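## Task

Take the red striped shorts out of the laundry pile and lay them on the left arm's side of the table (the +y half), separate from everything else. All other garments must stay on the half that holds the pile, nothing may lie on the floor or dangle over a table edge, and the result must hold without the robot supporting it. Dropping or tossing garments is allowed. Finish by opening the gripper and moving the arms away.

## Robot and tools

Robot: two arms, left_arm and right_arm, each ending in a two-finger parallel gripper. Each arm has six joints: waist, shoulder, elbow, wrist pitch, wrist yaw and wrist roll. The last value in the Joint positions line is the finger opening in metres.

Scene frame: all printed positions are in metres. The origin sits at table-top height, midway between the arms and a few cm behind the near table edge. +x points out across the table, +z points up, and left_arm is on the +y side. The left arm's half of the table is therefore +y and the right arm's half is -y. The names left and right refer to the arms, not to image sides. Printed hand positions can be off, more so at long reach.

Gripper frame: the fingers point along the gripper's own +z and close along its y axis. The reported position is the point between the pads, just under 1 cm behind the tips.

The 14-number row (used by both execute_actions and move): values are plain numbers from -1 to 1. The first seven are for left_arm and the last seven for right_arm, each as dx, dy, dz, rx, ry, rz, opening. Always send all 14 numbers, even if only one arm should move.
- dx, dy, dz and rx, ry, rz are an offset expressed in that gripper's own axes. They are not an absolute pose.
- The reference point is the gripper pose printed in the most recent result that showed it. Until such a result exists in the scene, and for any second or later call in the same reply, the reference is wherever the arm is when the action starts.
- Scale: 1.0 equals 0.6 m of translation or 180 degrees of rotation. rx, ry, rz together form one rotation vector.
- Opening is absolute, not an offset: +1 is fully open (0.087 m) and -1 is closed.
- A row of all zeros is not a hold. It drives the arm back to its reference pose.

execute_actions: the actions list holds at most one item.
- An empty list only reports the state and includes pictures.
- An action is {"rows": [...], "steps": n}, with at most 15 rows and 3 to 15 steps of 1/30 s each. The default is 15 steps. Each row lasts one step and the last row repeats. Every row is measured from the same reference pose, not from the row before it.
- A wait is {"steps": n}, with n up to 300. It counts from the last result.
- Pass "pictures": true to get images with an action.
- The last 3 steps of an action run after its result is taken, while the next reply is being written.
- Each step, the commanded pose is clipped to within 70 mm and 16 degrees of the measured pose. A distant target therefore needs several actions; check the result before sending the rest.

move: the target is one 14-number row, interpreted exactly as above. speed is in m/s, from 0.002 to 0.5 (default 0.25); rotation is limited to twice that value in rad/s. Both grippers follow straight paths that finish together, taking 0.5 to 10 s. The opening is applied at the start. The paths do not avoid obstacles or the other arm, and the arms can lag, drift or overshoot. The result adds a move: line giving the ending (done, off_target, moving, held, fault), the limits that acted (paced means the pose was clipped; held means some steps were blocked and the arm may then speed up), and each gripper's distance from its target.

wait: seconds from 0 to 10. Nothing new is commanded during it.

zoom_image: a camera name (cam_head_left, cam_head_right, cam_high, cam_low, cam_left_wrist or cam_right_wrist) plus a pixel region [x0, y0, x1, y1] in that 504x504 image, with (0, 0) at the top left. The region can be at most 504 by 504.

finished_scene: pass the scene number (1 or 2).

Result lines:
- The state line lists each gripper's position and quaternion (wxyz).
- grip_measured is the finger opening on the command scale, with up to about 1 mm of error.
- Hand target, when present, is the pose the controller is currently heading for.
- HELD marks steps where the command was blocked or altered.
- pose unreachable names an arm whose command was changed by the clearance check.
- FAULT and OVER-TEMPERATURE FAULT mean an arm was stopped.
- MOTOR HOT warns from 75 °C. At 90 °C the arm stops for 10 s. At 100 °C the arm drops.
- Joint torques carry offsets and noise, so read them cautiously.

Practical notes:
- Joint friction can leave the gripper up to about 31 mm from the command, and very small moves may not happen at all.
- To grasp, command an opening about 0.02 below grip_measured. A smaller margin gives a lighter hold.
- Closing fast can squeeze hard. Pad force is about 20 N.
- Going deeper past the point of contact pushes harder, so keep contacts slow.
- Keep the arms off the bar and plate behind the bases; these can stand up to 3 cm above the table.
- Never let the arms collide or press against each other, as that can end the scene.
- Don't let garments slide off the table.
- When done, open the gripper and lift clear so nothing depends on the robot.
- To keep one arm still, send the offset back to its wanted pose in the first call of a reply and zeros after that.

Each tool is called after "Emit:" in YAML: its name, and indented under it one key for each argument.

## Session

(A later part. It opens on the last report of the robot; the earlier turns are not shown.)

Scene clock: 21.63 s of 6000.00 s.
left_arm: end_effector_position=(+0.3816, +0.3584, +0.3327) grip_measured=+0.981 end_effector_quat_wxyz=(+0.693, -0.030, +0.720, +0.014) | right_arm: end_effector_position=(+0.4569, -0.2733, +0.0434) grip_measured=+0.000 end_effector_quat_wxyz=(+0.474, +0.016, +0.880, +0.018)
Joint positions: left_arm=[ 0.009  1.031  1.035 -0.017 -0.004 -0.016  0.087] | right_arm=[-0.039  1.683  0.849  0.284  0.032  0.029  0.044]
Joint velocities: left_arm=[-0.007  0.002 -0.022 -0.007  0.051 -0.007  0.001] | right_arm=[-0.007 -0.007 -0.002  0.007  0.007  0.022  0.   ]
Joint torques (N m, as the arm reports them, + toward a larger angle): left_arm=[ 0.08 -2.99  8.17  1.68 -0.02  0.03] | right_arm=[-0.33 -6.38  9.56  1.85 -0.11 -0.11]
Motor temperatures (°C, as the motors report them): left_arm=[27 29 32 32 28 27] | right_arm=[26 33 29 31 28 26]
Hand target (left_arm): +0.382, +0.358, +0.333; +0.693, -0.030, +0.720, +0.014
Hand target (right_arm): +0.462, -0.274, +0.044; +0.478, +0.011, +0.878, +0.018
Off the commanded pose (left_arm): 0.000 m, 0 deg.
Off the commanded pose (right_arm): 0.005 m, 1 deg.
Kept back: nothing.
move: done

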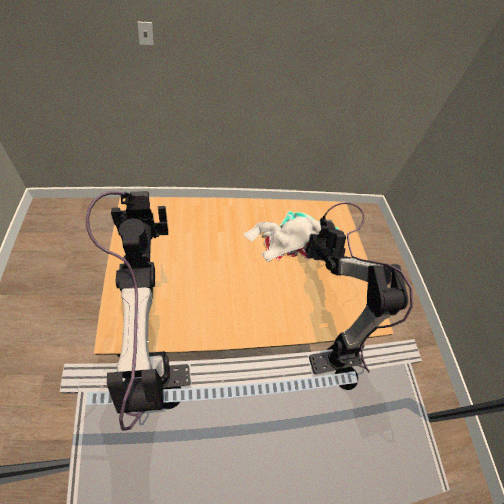

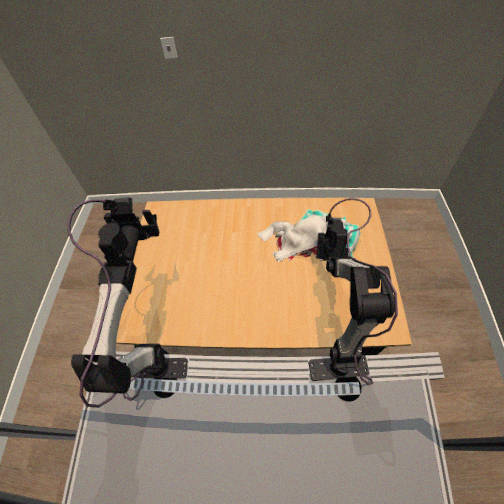

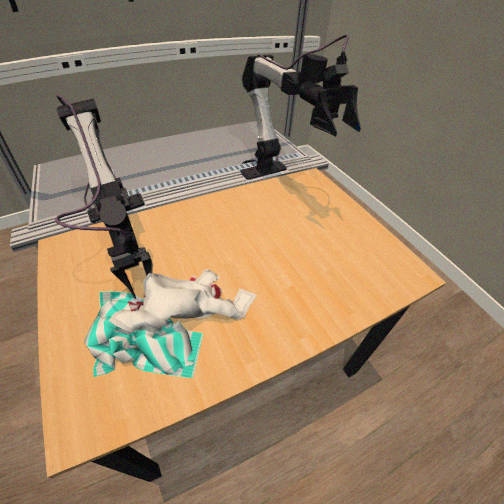

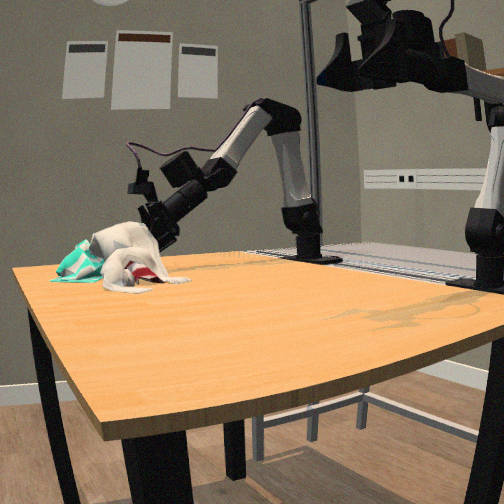

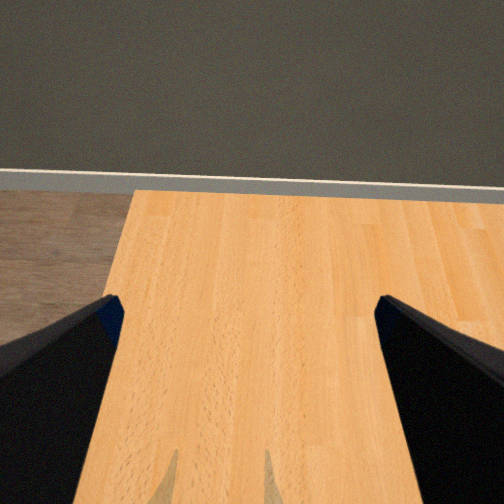

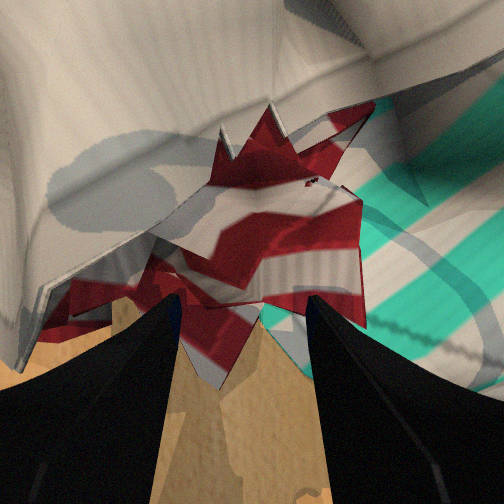

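Emit:
move:
  target: [0,0,0,0,0,0,1,-0.025,-0.015,0.065,0,0,0,0]
  speed: 0.12

Emit:
move:
  target: [0,0,0,0,0,0,1,0,0,0,0,0,0,-1]

Emit:
move:
  target: [0,0,0,0,0,0,1,-0.21,0,-0.3,0,0,0,-1]
  speed: 0.2

Scene clock: 22.63 s of 6000.00 s.
left_arm: end_effector_position=(+0.3816, +0.3584, +0.3327) grip_measured=+0.981 end_effector_quat_wxyz=(+0.693, -0.030, +0.720, +0.014) | right_arm: end_effector_position=(+0.4941, -0.2820, +0.0372) grip_measured=+0.000 end_effector_quat_wxyz=(+0.477, +0.022, +0.879, +0.017)
Joint positions: left_arm=[ 0.009  1.031  1.035 -0.017 -0.004 -0.016  0.087] | right_arm=[-0.065  1.82   0.991  0.285  0.016  0.025  0.044]
Joint velocities: left_arm=[-0.007 -0.022 -0.022 -0.022 -0.037  0.007 -0.001] | right_arm=[ 0.007 -0.002  0.017  0.007  0.007 -0.007  0.001]
Joint torques (N m, as the arm reports them, + toward a larger angle): left_arm=[ 0.07 -3.01  8.1   1.69 -0.04  0.04] | right_arm=[-0.24 -7.62  9.72  1.74 -0.15 -0.08]
Motor temperatures (°C, as the motors report them): left_arm=[27 29 32 32 28 27] | right_arm=[26 33 29 31 28 26]
Hand target (left_arm): +0.382, +0.358, +0.333; +0.693, -0.030, +0.720, +0.014
Hand target (right_arm): +0.498, -0.282, +0.035; +0.475, +0.016, +0.880, +0.018
Off the commanded pose (left_arm): 0.000 m, 0 deg.
Off the commanded pose (right_arm): 0.005 m, 1 deg.
Kept back: nothing.
move: done

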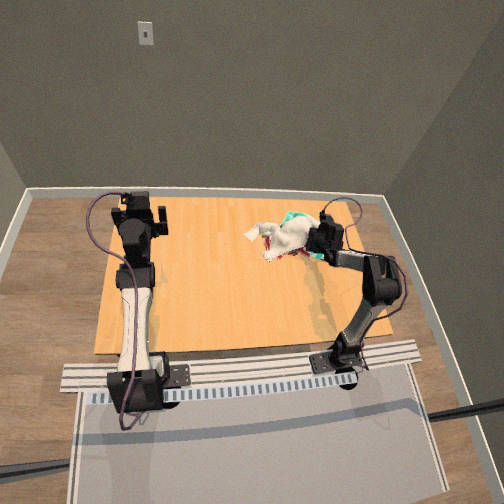

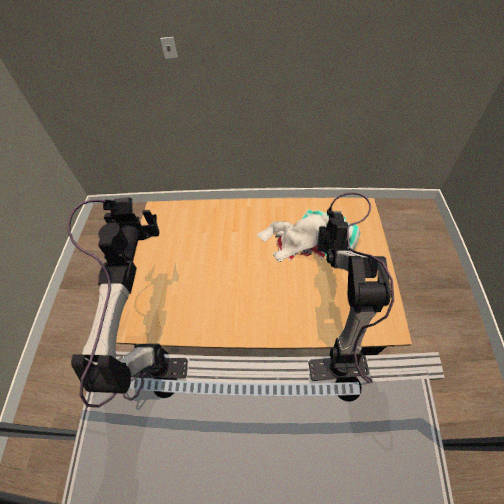

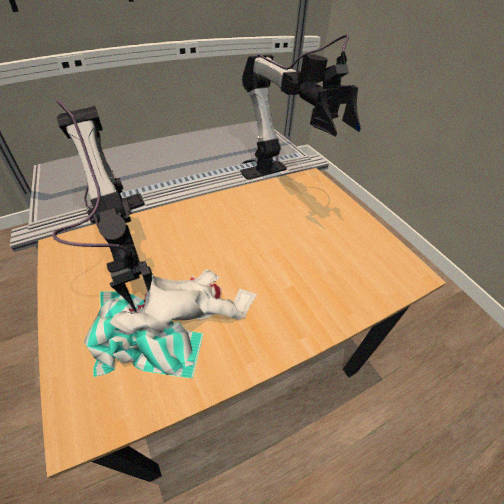

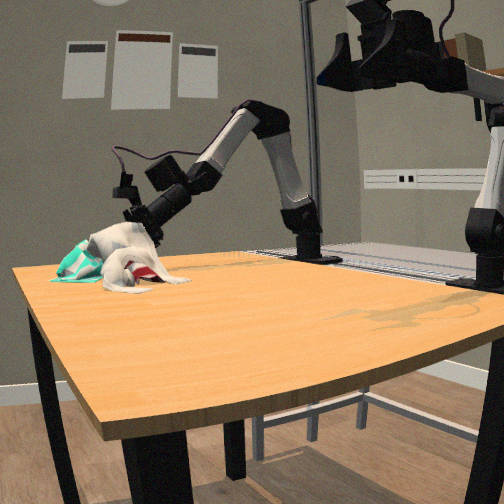

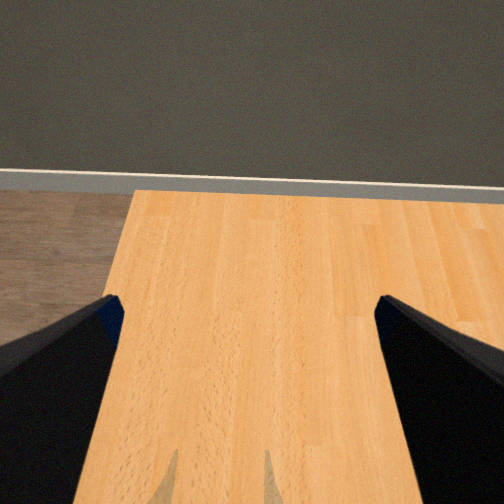

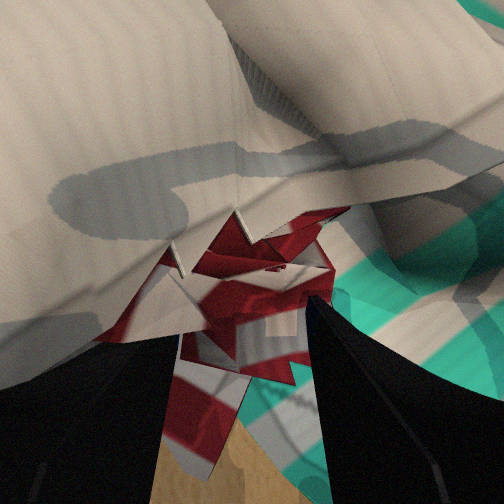

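Scene clock: 23.13 s of 6000.00 s.
left_arm: end_effector_position=(+0.3816, +0.3584, +0.3327) grip_measured=+0.981 end_effector_quat_wxyz=(+0.693, -0.030, +0.720, +0.014) | right_arm: end_effector_position=(+0.4941, -0.2820, +0.0372) grip_measured=-0.952 end_effector_quat_wxyz=(+0.477, +0.022, +0.879, +0.017)
Joint positions: left_arm=[ 0.009  1.031  1.035 -0.017 -0.004 -0.016  0.087] | right_arm=[-0.065  1.82   0.991  0.285  0.016  0.025  0.002]
Joint velocities: left_arm=[-0.017  0.007 -0.007 -0.022 -0.022  0.022 -0.   ] | right_arm=[-0.002 -0.012 -0.007 -0.051 -0.007  0.007  0.002]
Joint torques (N m, as the arm reports them, + toward a larger angle): left_arm=[ 0.11 -2.9   8.03  1.7   0.    0.01] | right_arm=[ 0.18 -9.19  8.18  1.78 -0.03 -0.01]
Motor temperatures (°C, as the motors report them): left_arm=[27 29 32 32 28 27] | right_arm=[26 33 29 31 28 26]
Hand target (left_arm): +0.382, +0.358, +0.333; +0.693, -0.030, +0.720, +0.014
Hand target (right_arm): +0.494, -0.282, +0.037; +0.477, +0.022, +0.879, +0.017
Off the commanded pose (left_arm): 0.000 m, 0 deg.
Off the commanded pose (right_arm): 0.000 m, 0 deg.
Kept back: nothing.
move: done

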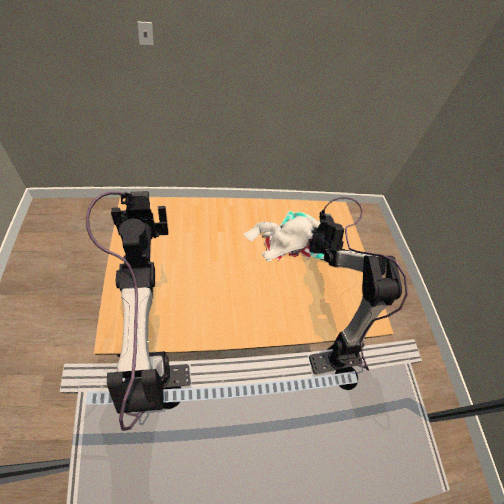

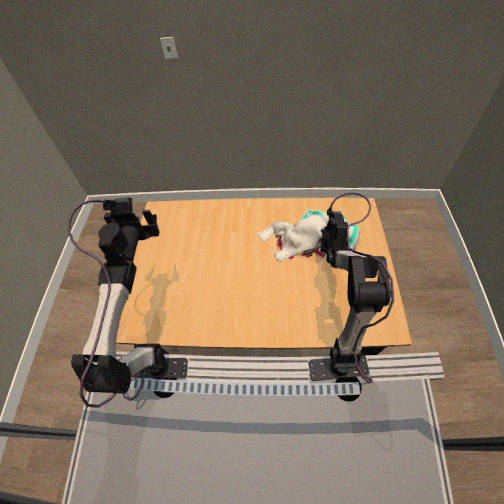

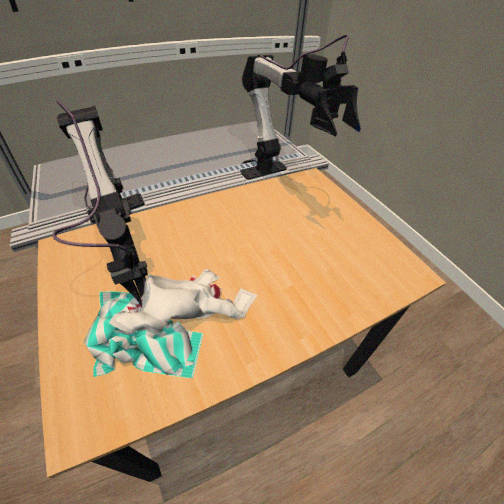

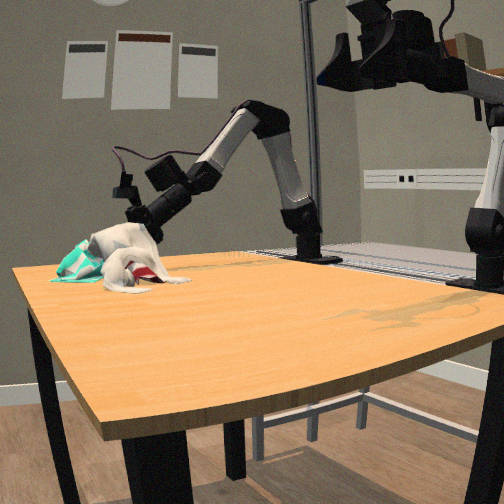

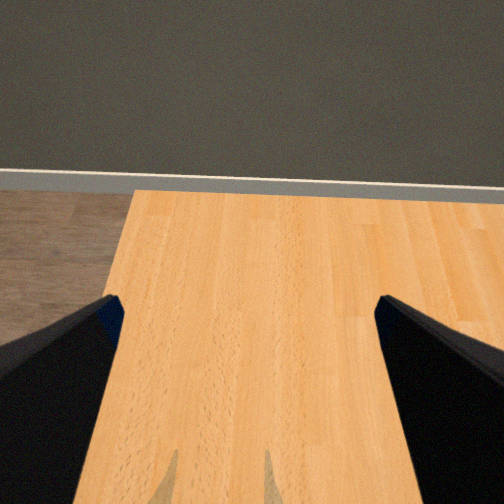

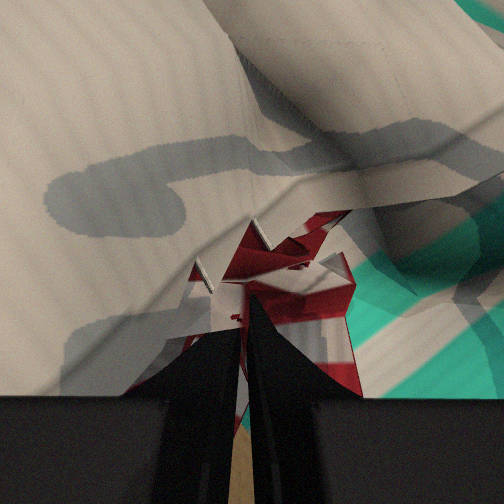

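Scene clock: 24.97 s of 6000.00 s.
left_arm: end_effector_position=(+0.3816, +0.3584, +0.3327) grip_measured=+0.981 end_effector_quat_wxyz=(+0.693, -0.030, +0.720, +0.014) | right_arm: end_effector_position=(+0.4125, -0.2905, +0.2369) grip_measured=-0.952 end_effector_quat_wxyz=(+0.480, +0.022, +0.877, +0.017)
Joint positions: left_arm=[ 0.009  1.031  1.035 -0.017 -0.004 -0.016  0.087] | right_arm=[-0.065  1.338  1.315 -0.512  0.018  0.025  0.002]
Joint velocities: left_arm=[-0.007 -0.007 -0.007  0.037  0.007  0.007  0.001] | right_arm=[-0.007 -0.017  0.012 -0.007 -0.066 -0.037 -0.   ]
Joint torques (N m, as the arm reports them, + toward a larger angle): left_arm=[ 0.01 -2.99  8.1   1.71  0.    0.07] | right_arm=[ 0.64 -5.44 10.46  1.58  0.    0.02]
Motor temperatures (°C, as the motors report them): left_arm=[27 29 33 33 28 27] | right_arm=[26 33 30 32 28 26]
Hand target (left_arm): +0.382, +0.358, +0.333; +0.693, -0.030, +0.720, +0.014
Hand target (right_arm): +0.410, -0.289, +0.240; +0.477, +0.022, +0.879, +0.017
Off the commanded pose (left_arm): 0.000 m, 0 deg.
Off the commanded pose (right_arm): 0.004 m, 0 deg.
Kept back: nothing.
move: done

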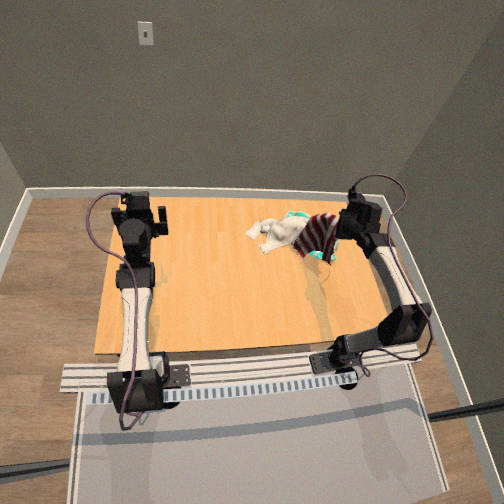

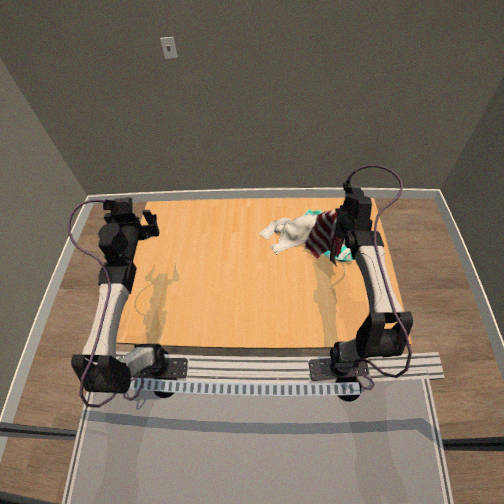

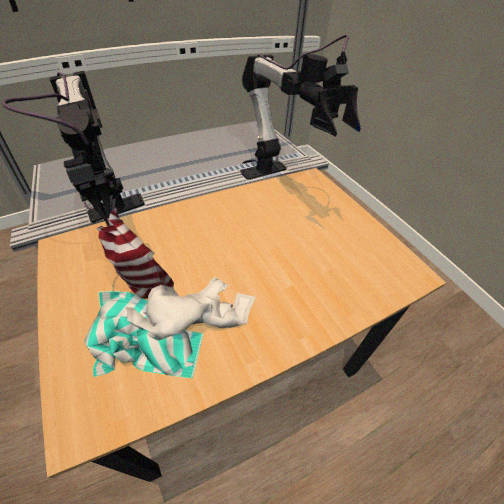

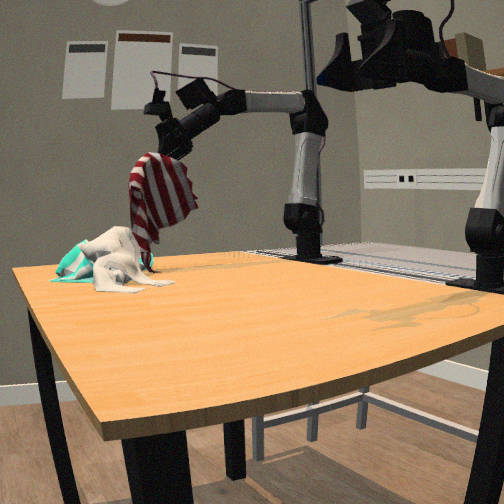

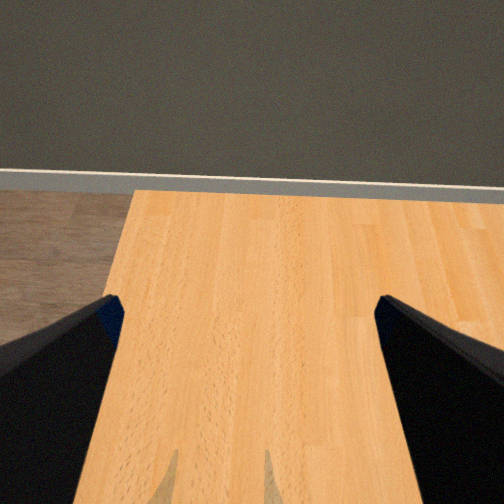

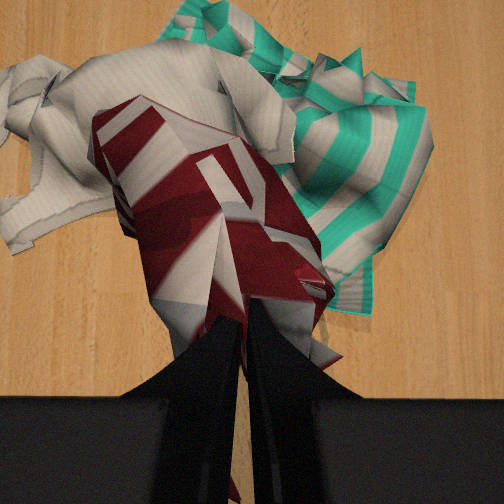

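Emit:
move:
  target: [0,0.22,-0.2,0,0,0,1,-0.073,0.233,-0.167,-0.28,0,-0.18,-1]
  speed: 0.35

Emit:
move:
  target: [0,0,0,0,0,0,1,-0.12,0.37,0.49,0,0,0,-1]
  speed: 0.3

Scene clock: 27.47 s of 6000.00 s.
left_arm: end_effector_position=(+0.2568, +0.4765, +0.3432) grip_measured=+0.981 end_effector_quat_wxyz=(+0.698, -0.027, +0.715, +0.016) | right_arm: end_effector_position=(+0.3557, -0.1595, +0.3346) grip_measured=-0.952 end_effector_quat_wxyz=(+0.435, -0.409, +0.763, +0.246)
Joint positions: left_arm=[ 0.988  0.837  0.983 -0.141  0.976 -0.016  0.087] | right_arm=[ 0.036  1.536  1.937 -1.15  -0.716 -0.582  0.002]
Joint velocities: left_arm=[ 0.012 -0.022  0.007  0.022  0.022  0.007  0.001] | right_arm=[ 0.002 -0.002 -0.002 -0.022  0.007 -0.022 -0.001]
Joint torques (N m, as the arm reports them, + toward a larger angle): left_arm=[ 0.67 -0.14  6.    1.48  0.03  0.04] | right_arm=[ 1.23 -4.51  9.17  1.25 -0.36 -0.12]
Motor temperatures (°C, as the motors report them): left_arm=[27 29 33 33 28 27] | right_arm=[26 33 30 32 28 26]
Hand target (left_arm): +0.257, +0.480, +0.336; +0.695, -0.033, +0.718, +0.011
Hand target (right_arm): +0.353, -0.154, +0.334; +0.428, -0.418, +0.760, +0.253
Off the commanded pose (left_arm): 0.011 m, 1 deg.
Off the commanded pose (right_arm): 0.005 m, 2 deg.
Kept back: nothing.
move: off_target (left_arm)

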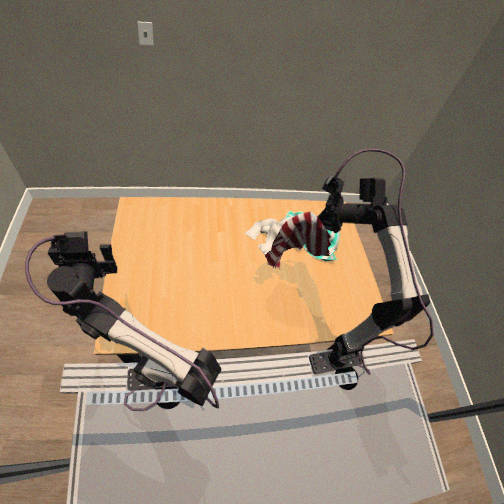

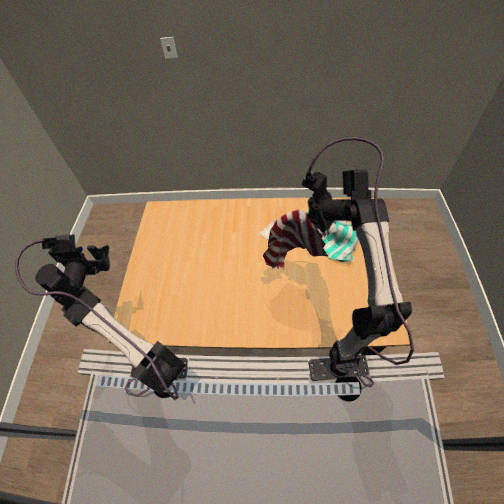

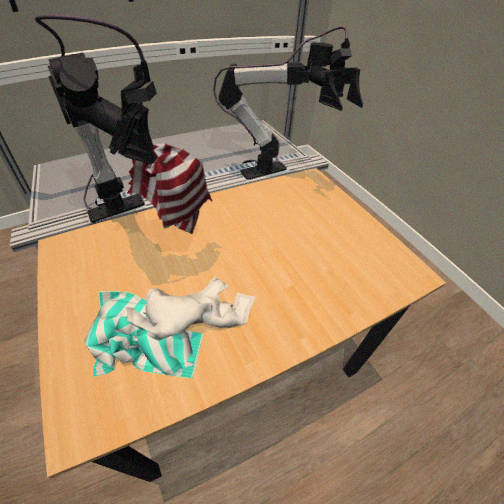

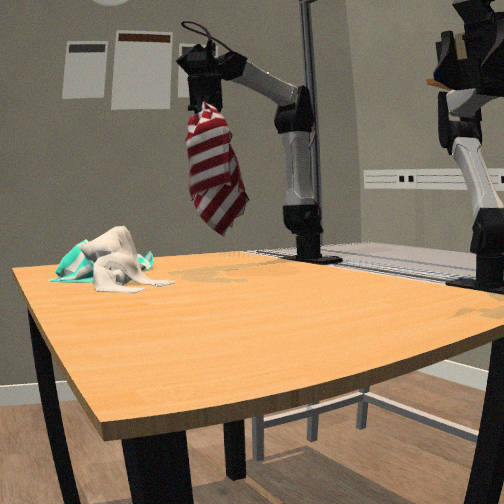

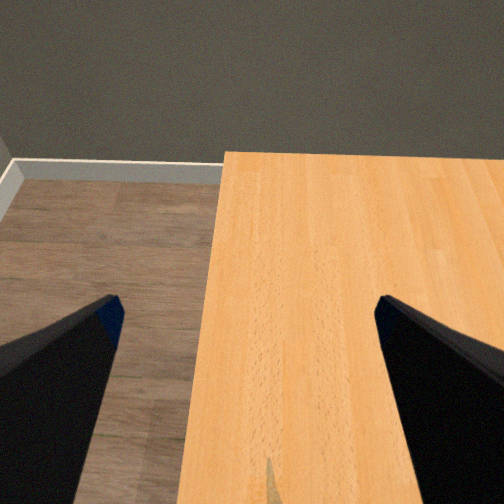

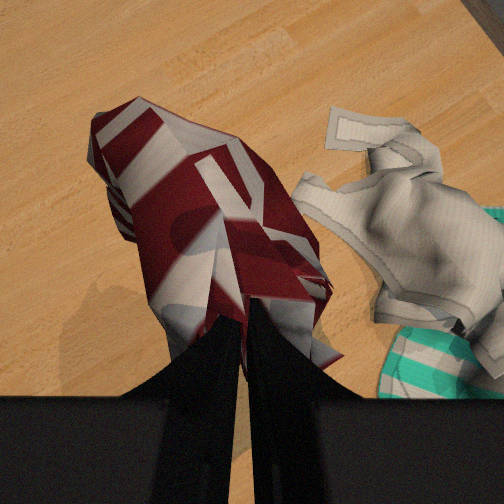

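Scene clock: 29.40 s of 6000.00 s.
left_arm: end_effector_position=(+0.2568, +0.4765, +0.3432) grip_measured=+0.981 end_effector_quat_wxyz=(+0.698, -0.027, +0.715, +0.016) | right_arm: end_effector_position=(+0.3318, +0.2005, +0.2581) grip_measured=-0.952 end_effector_quat_wxyz=(+0.443, -0.410, +0.758, +0.248)
Joint positions: left_arm=[ 0.988  0.837  0.983 -0.141  0.976 -0.016  0.087] | right_arm=[ 0.935  2.084  2.157 -0.594  0.023 -0.029  0.002]
Joint velocities: left_arm=[-0.002 -0.007  0.017 -0.022  0.022  0.051  0.   ] | right_arm=[ 0.002  0.007 -0.007 -0.125  0.007 -0.022 -0.   ]
Joint torques (N m, as the arm reports them, + toward a larger angle): left_arm=[-0.04 -0.57  7.47  1.42 -0.03  0.  ] | right_arm=[  0.65 -10.85  10.48   1.61  -0.03   0.12]
Motor temperatures (°C, as the motors report them): left_arm=[27 29 33 33 28 27] | right_arm=[26 34 30 32 28 26]
Hand target (left_arm): +0.257, +0.477, +0.343; +0.698, -0.027, +0.715, +0.016
Hand target (right_arm): +0.329, +0.202, +0.253; +0.434, -0.410, +0.764, +0.246
Off the commanded pose (left_arm): 0.000 m, 0 deg.
Off the commanded pose (right_arm): 0.009 m, 1 deg.
Kept back: nothing.
move: done

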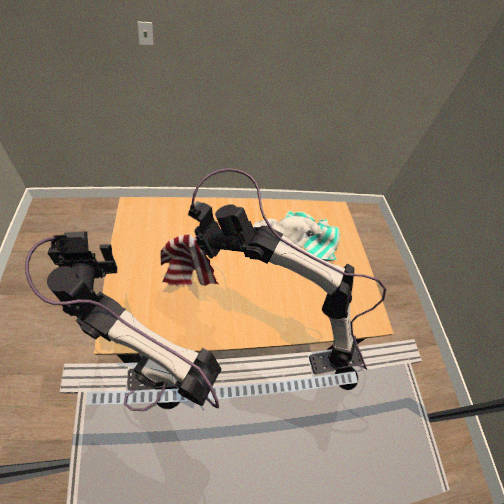

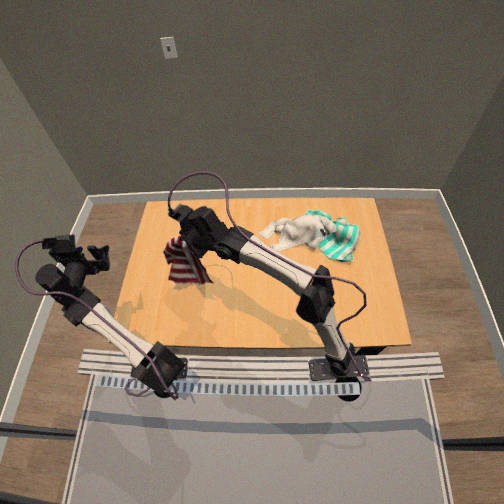

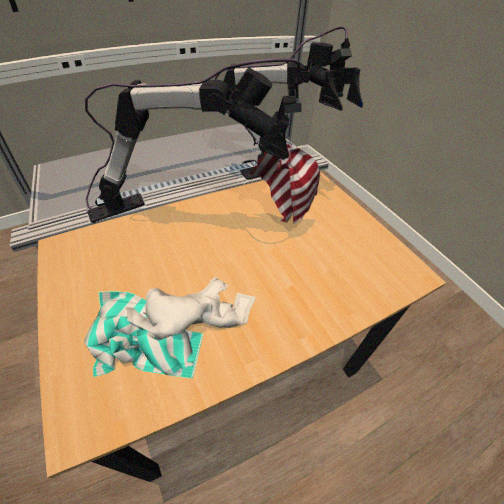

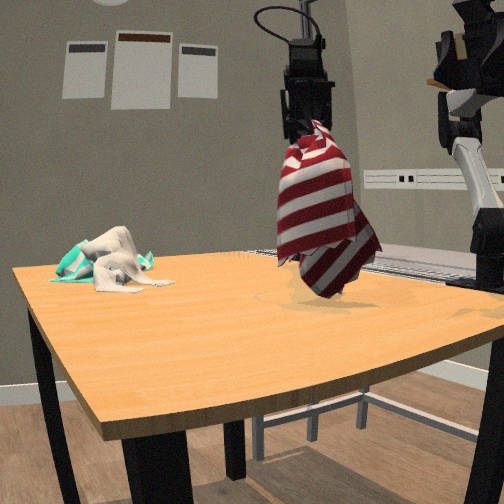

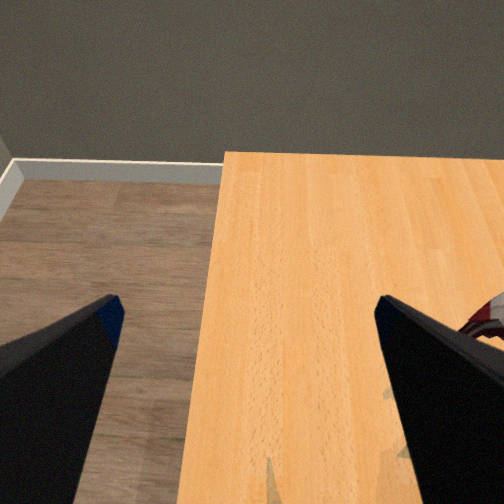

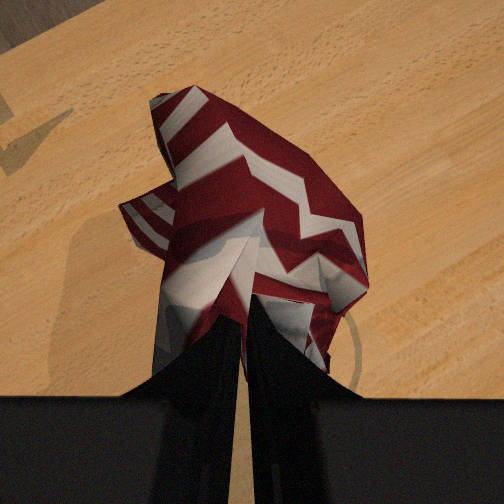

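Emit:
move:
  target: [0,0,0,0,0,0,1,0,0,-0.05,0,0,0,1]

Emit:
move:
  target: [0,0,0,0,0,0,1,0.32,-0.48,-0.04,0.146,0,0.081,1]
  speed: 0.35

Scene clock: 30.57 s of 6000.00 s.
left_arm: end_effector_position=(+0.2568, +0.4765, +0.3432) grip_measured=+0.981 end_effector_quat_wxyz=(+0.698, -0.027, +0.715, +0.016) | right_arm: end_effector_position=(+0.3205, +0.1797, +0.2861) grip_measured=+1.000 end_effector_quat_wxyz=(+0.456, -0.405, +0.750, +0.255)
Joint positions: left_arm=[ 0.988  0.837  0.983 -0.141  0.976 -0.016  0.087] | right_arm=[ 0.935  1.976  2.085 -0.595  0.024 -0.028  0.087]
Joint velocities: left_arm=[-0.017 -0.007 -0.012 -0.007 -0.007 -0.007 -0.   ] | right_arm=[-0.002 -0.007 -0.007 -0.095 -0.037 -0.022  0.   ]
Joint torques (N m, as the arm reports them, + toward a larger angle): left_arm=[-0.02 -0.67  7.48  1.4  -0.02  0.03] | right_arm=[  0.31 -11.08   6.69   1.73  -0.03   0.  ]
Motor temperatures (°C, as the motors report them): left_arm=[27 29 33 33 28 27] | right_arm=[26 34 30 32 28 26]
Hand target (left_arm): +0.257, +0.477, +0.343; +0.698, -0.027, +0.715, +0.016
Hand target (right_arm): +0.318, +0.178, +0.273; +0.443, -0.410, +0.758, +0.248
Off the commanded pose (left_arm): 0.000 m, 0 deg.
Off the commanded pose (right_arm): 0.014 m, 2 deg.
Kept back: nothing.
move: off_target (right_arm)

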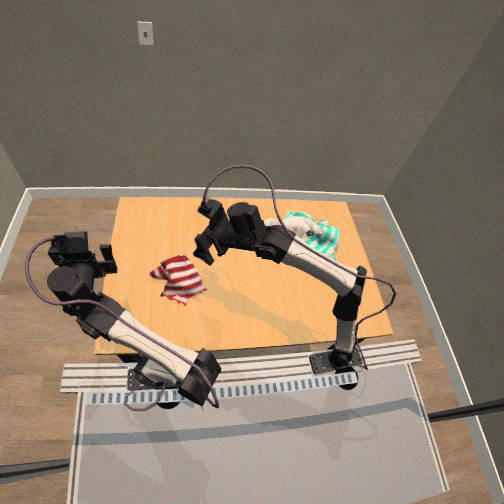

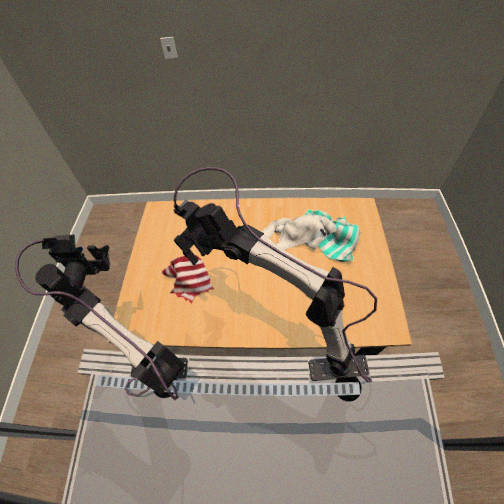

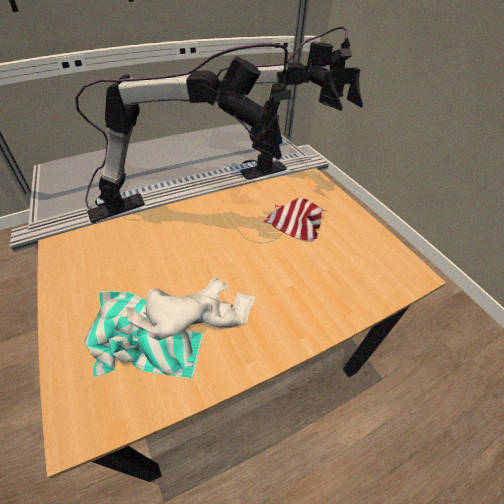

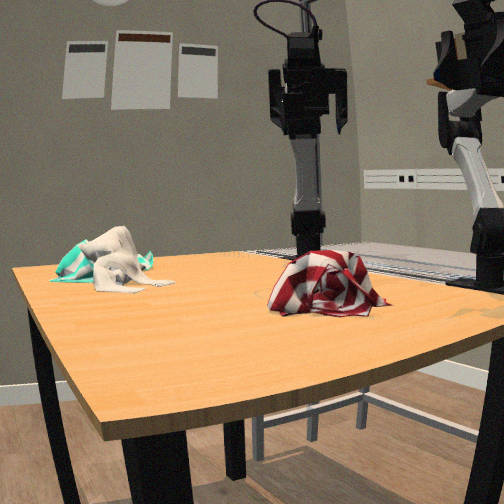

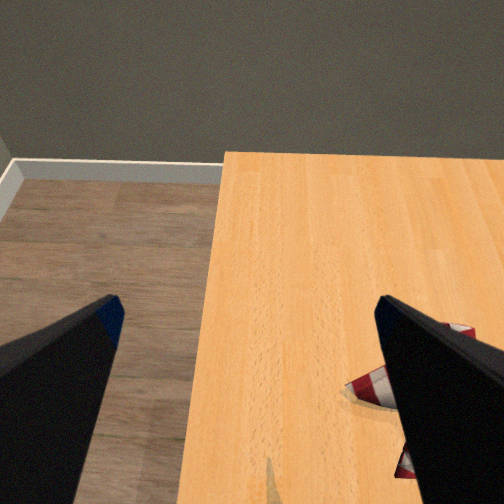

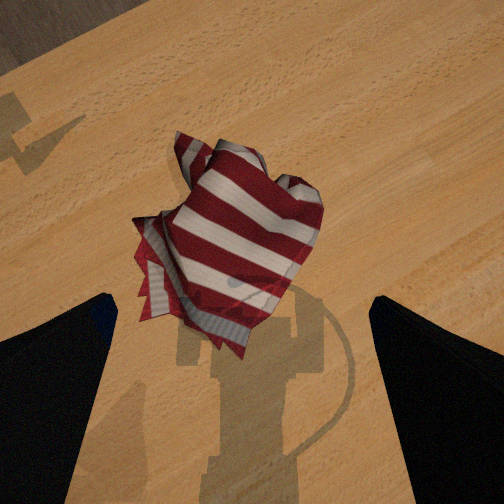

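Scene clock: 32.27 s of 6000.00 s.
left_arm: end_effector_position=(+0.2568, +0.4765, +0.3432) grip_measured=+0.981 end_effector_quat_wxyz=(+0.698, -0.027, +0.715, +0.016) | right_arm: end_effector_position=(+0.5087, -0.0698, +0.1390) grip_measured=+1.000 end_effector_quat_wxyz=(+0.513, -0.180, +0.829, +0.132)
Joint positions: left_arm=[ 0.988  0.837  0.983 -0.141  0.976 -0.016  0.087] | right_arm=[ 0.33   1.847  1.346  0.059 -0.038 -0.035  0.087]
Joint velocities: left_arm=[ 0.002 -0.007 -0.002  0.022  0.022 -0.037  0.001] | right_arm=[-0.012 -0.017  0.002  0.022 -0.007 -0.022  0.   ]
Joint torques (N m, as the arm reports them, + toward a larger angle): left_arm=[-0.03 -0.71  7.45  1.41 -0.01  0.02] | right_arm=[ 0.94 -9.18  7.38  1.95 -0.11 -0.12]
Motor temperatures (°C, as the motors report them): left_arm=[27 29 33 33 28 27] | right_arm=[26 35 30 32 28 26]
Hand target (left_arm): +0.257, +0.477, +0.343; +0.698, -0.027, +0.715, +0.016
Hand target (right_arm): +0.503, -0.065, +0.125; +0.503, -0.193, +0.832, +0.134
Off the commanded pose (left_arm): 0.000 m, 0 deg.
Off the commanded pose (right_arm): 0.018 m, 2 deg.
Kept back: nothing.
move: off_target (right_arm)

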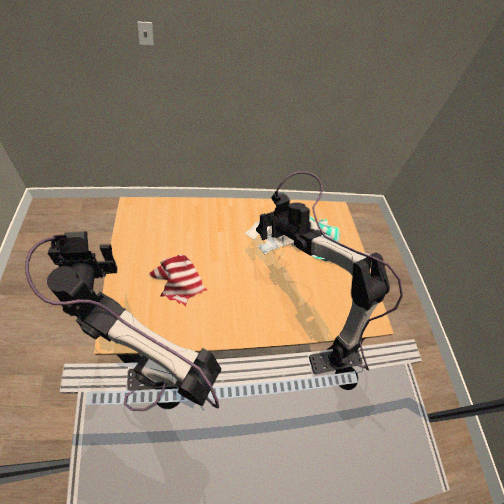

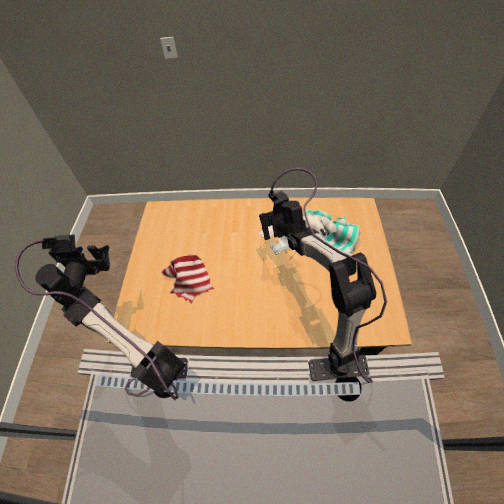

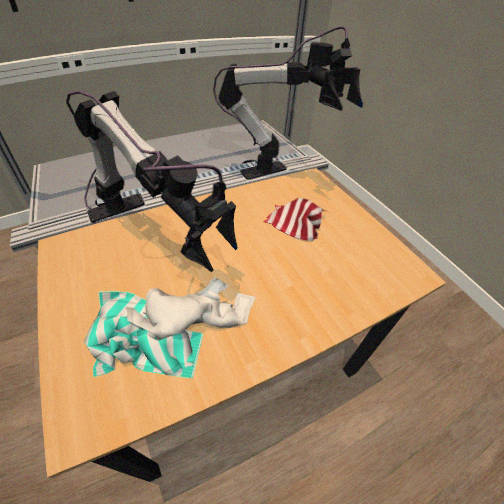

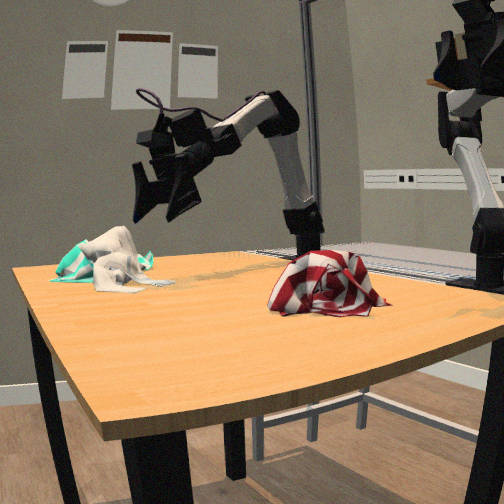

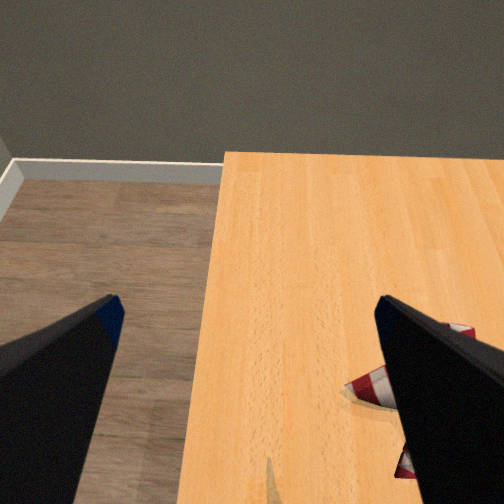

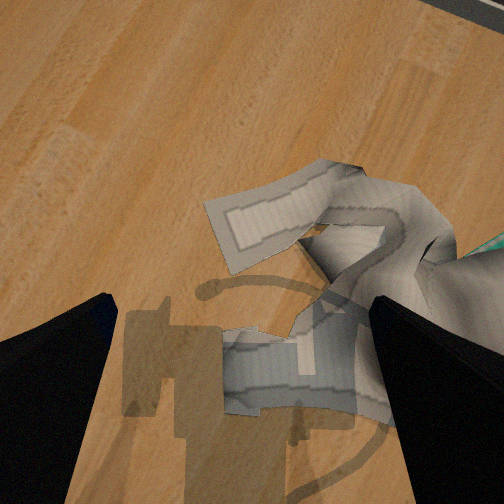

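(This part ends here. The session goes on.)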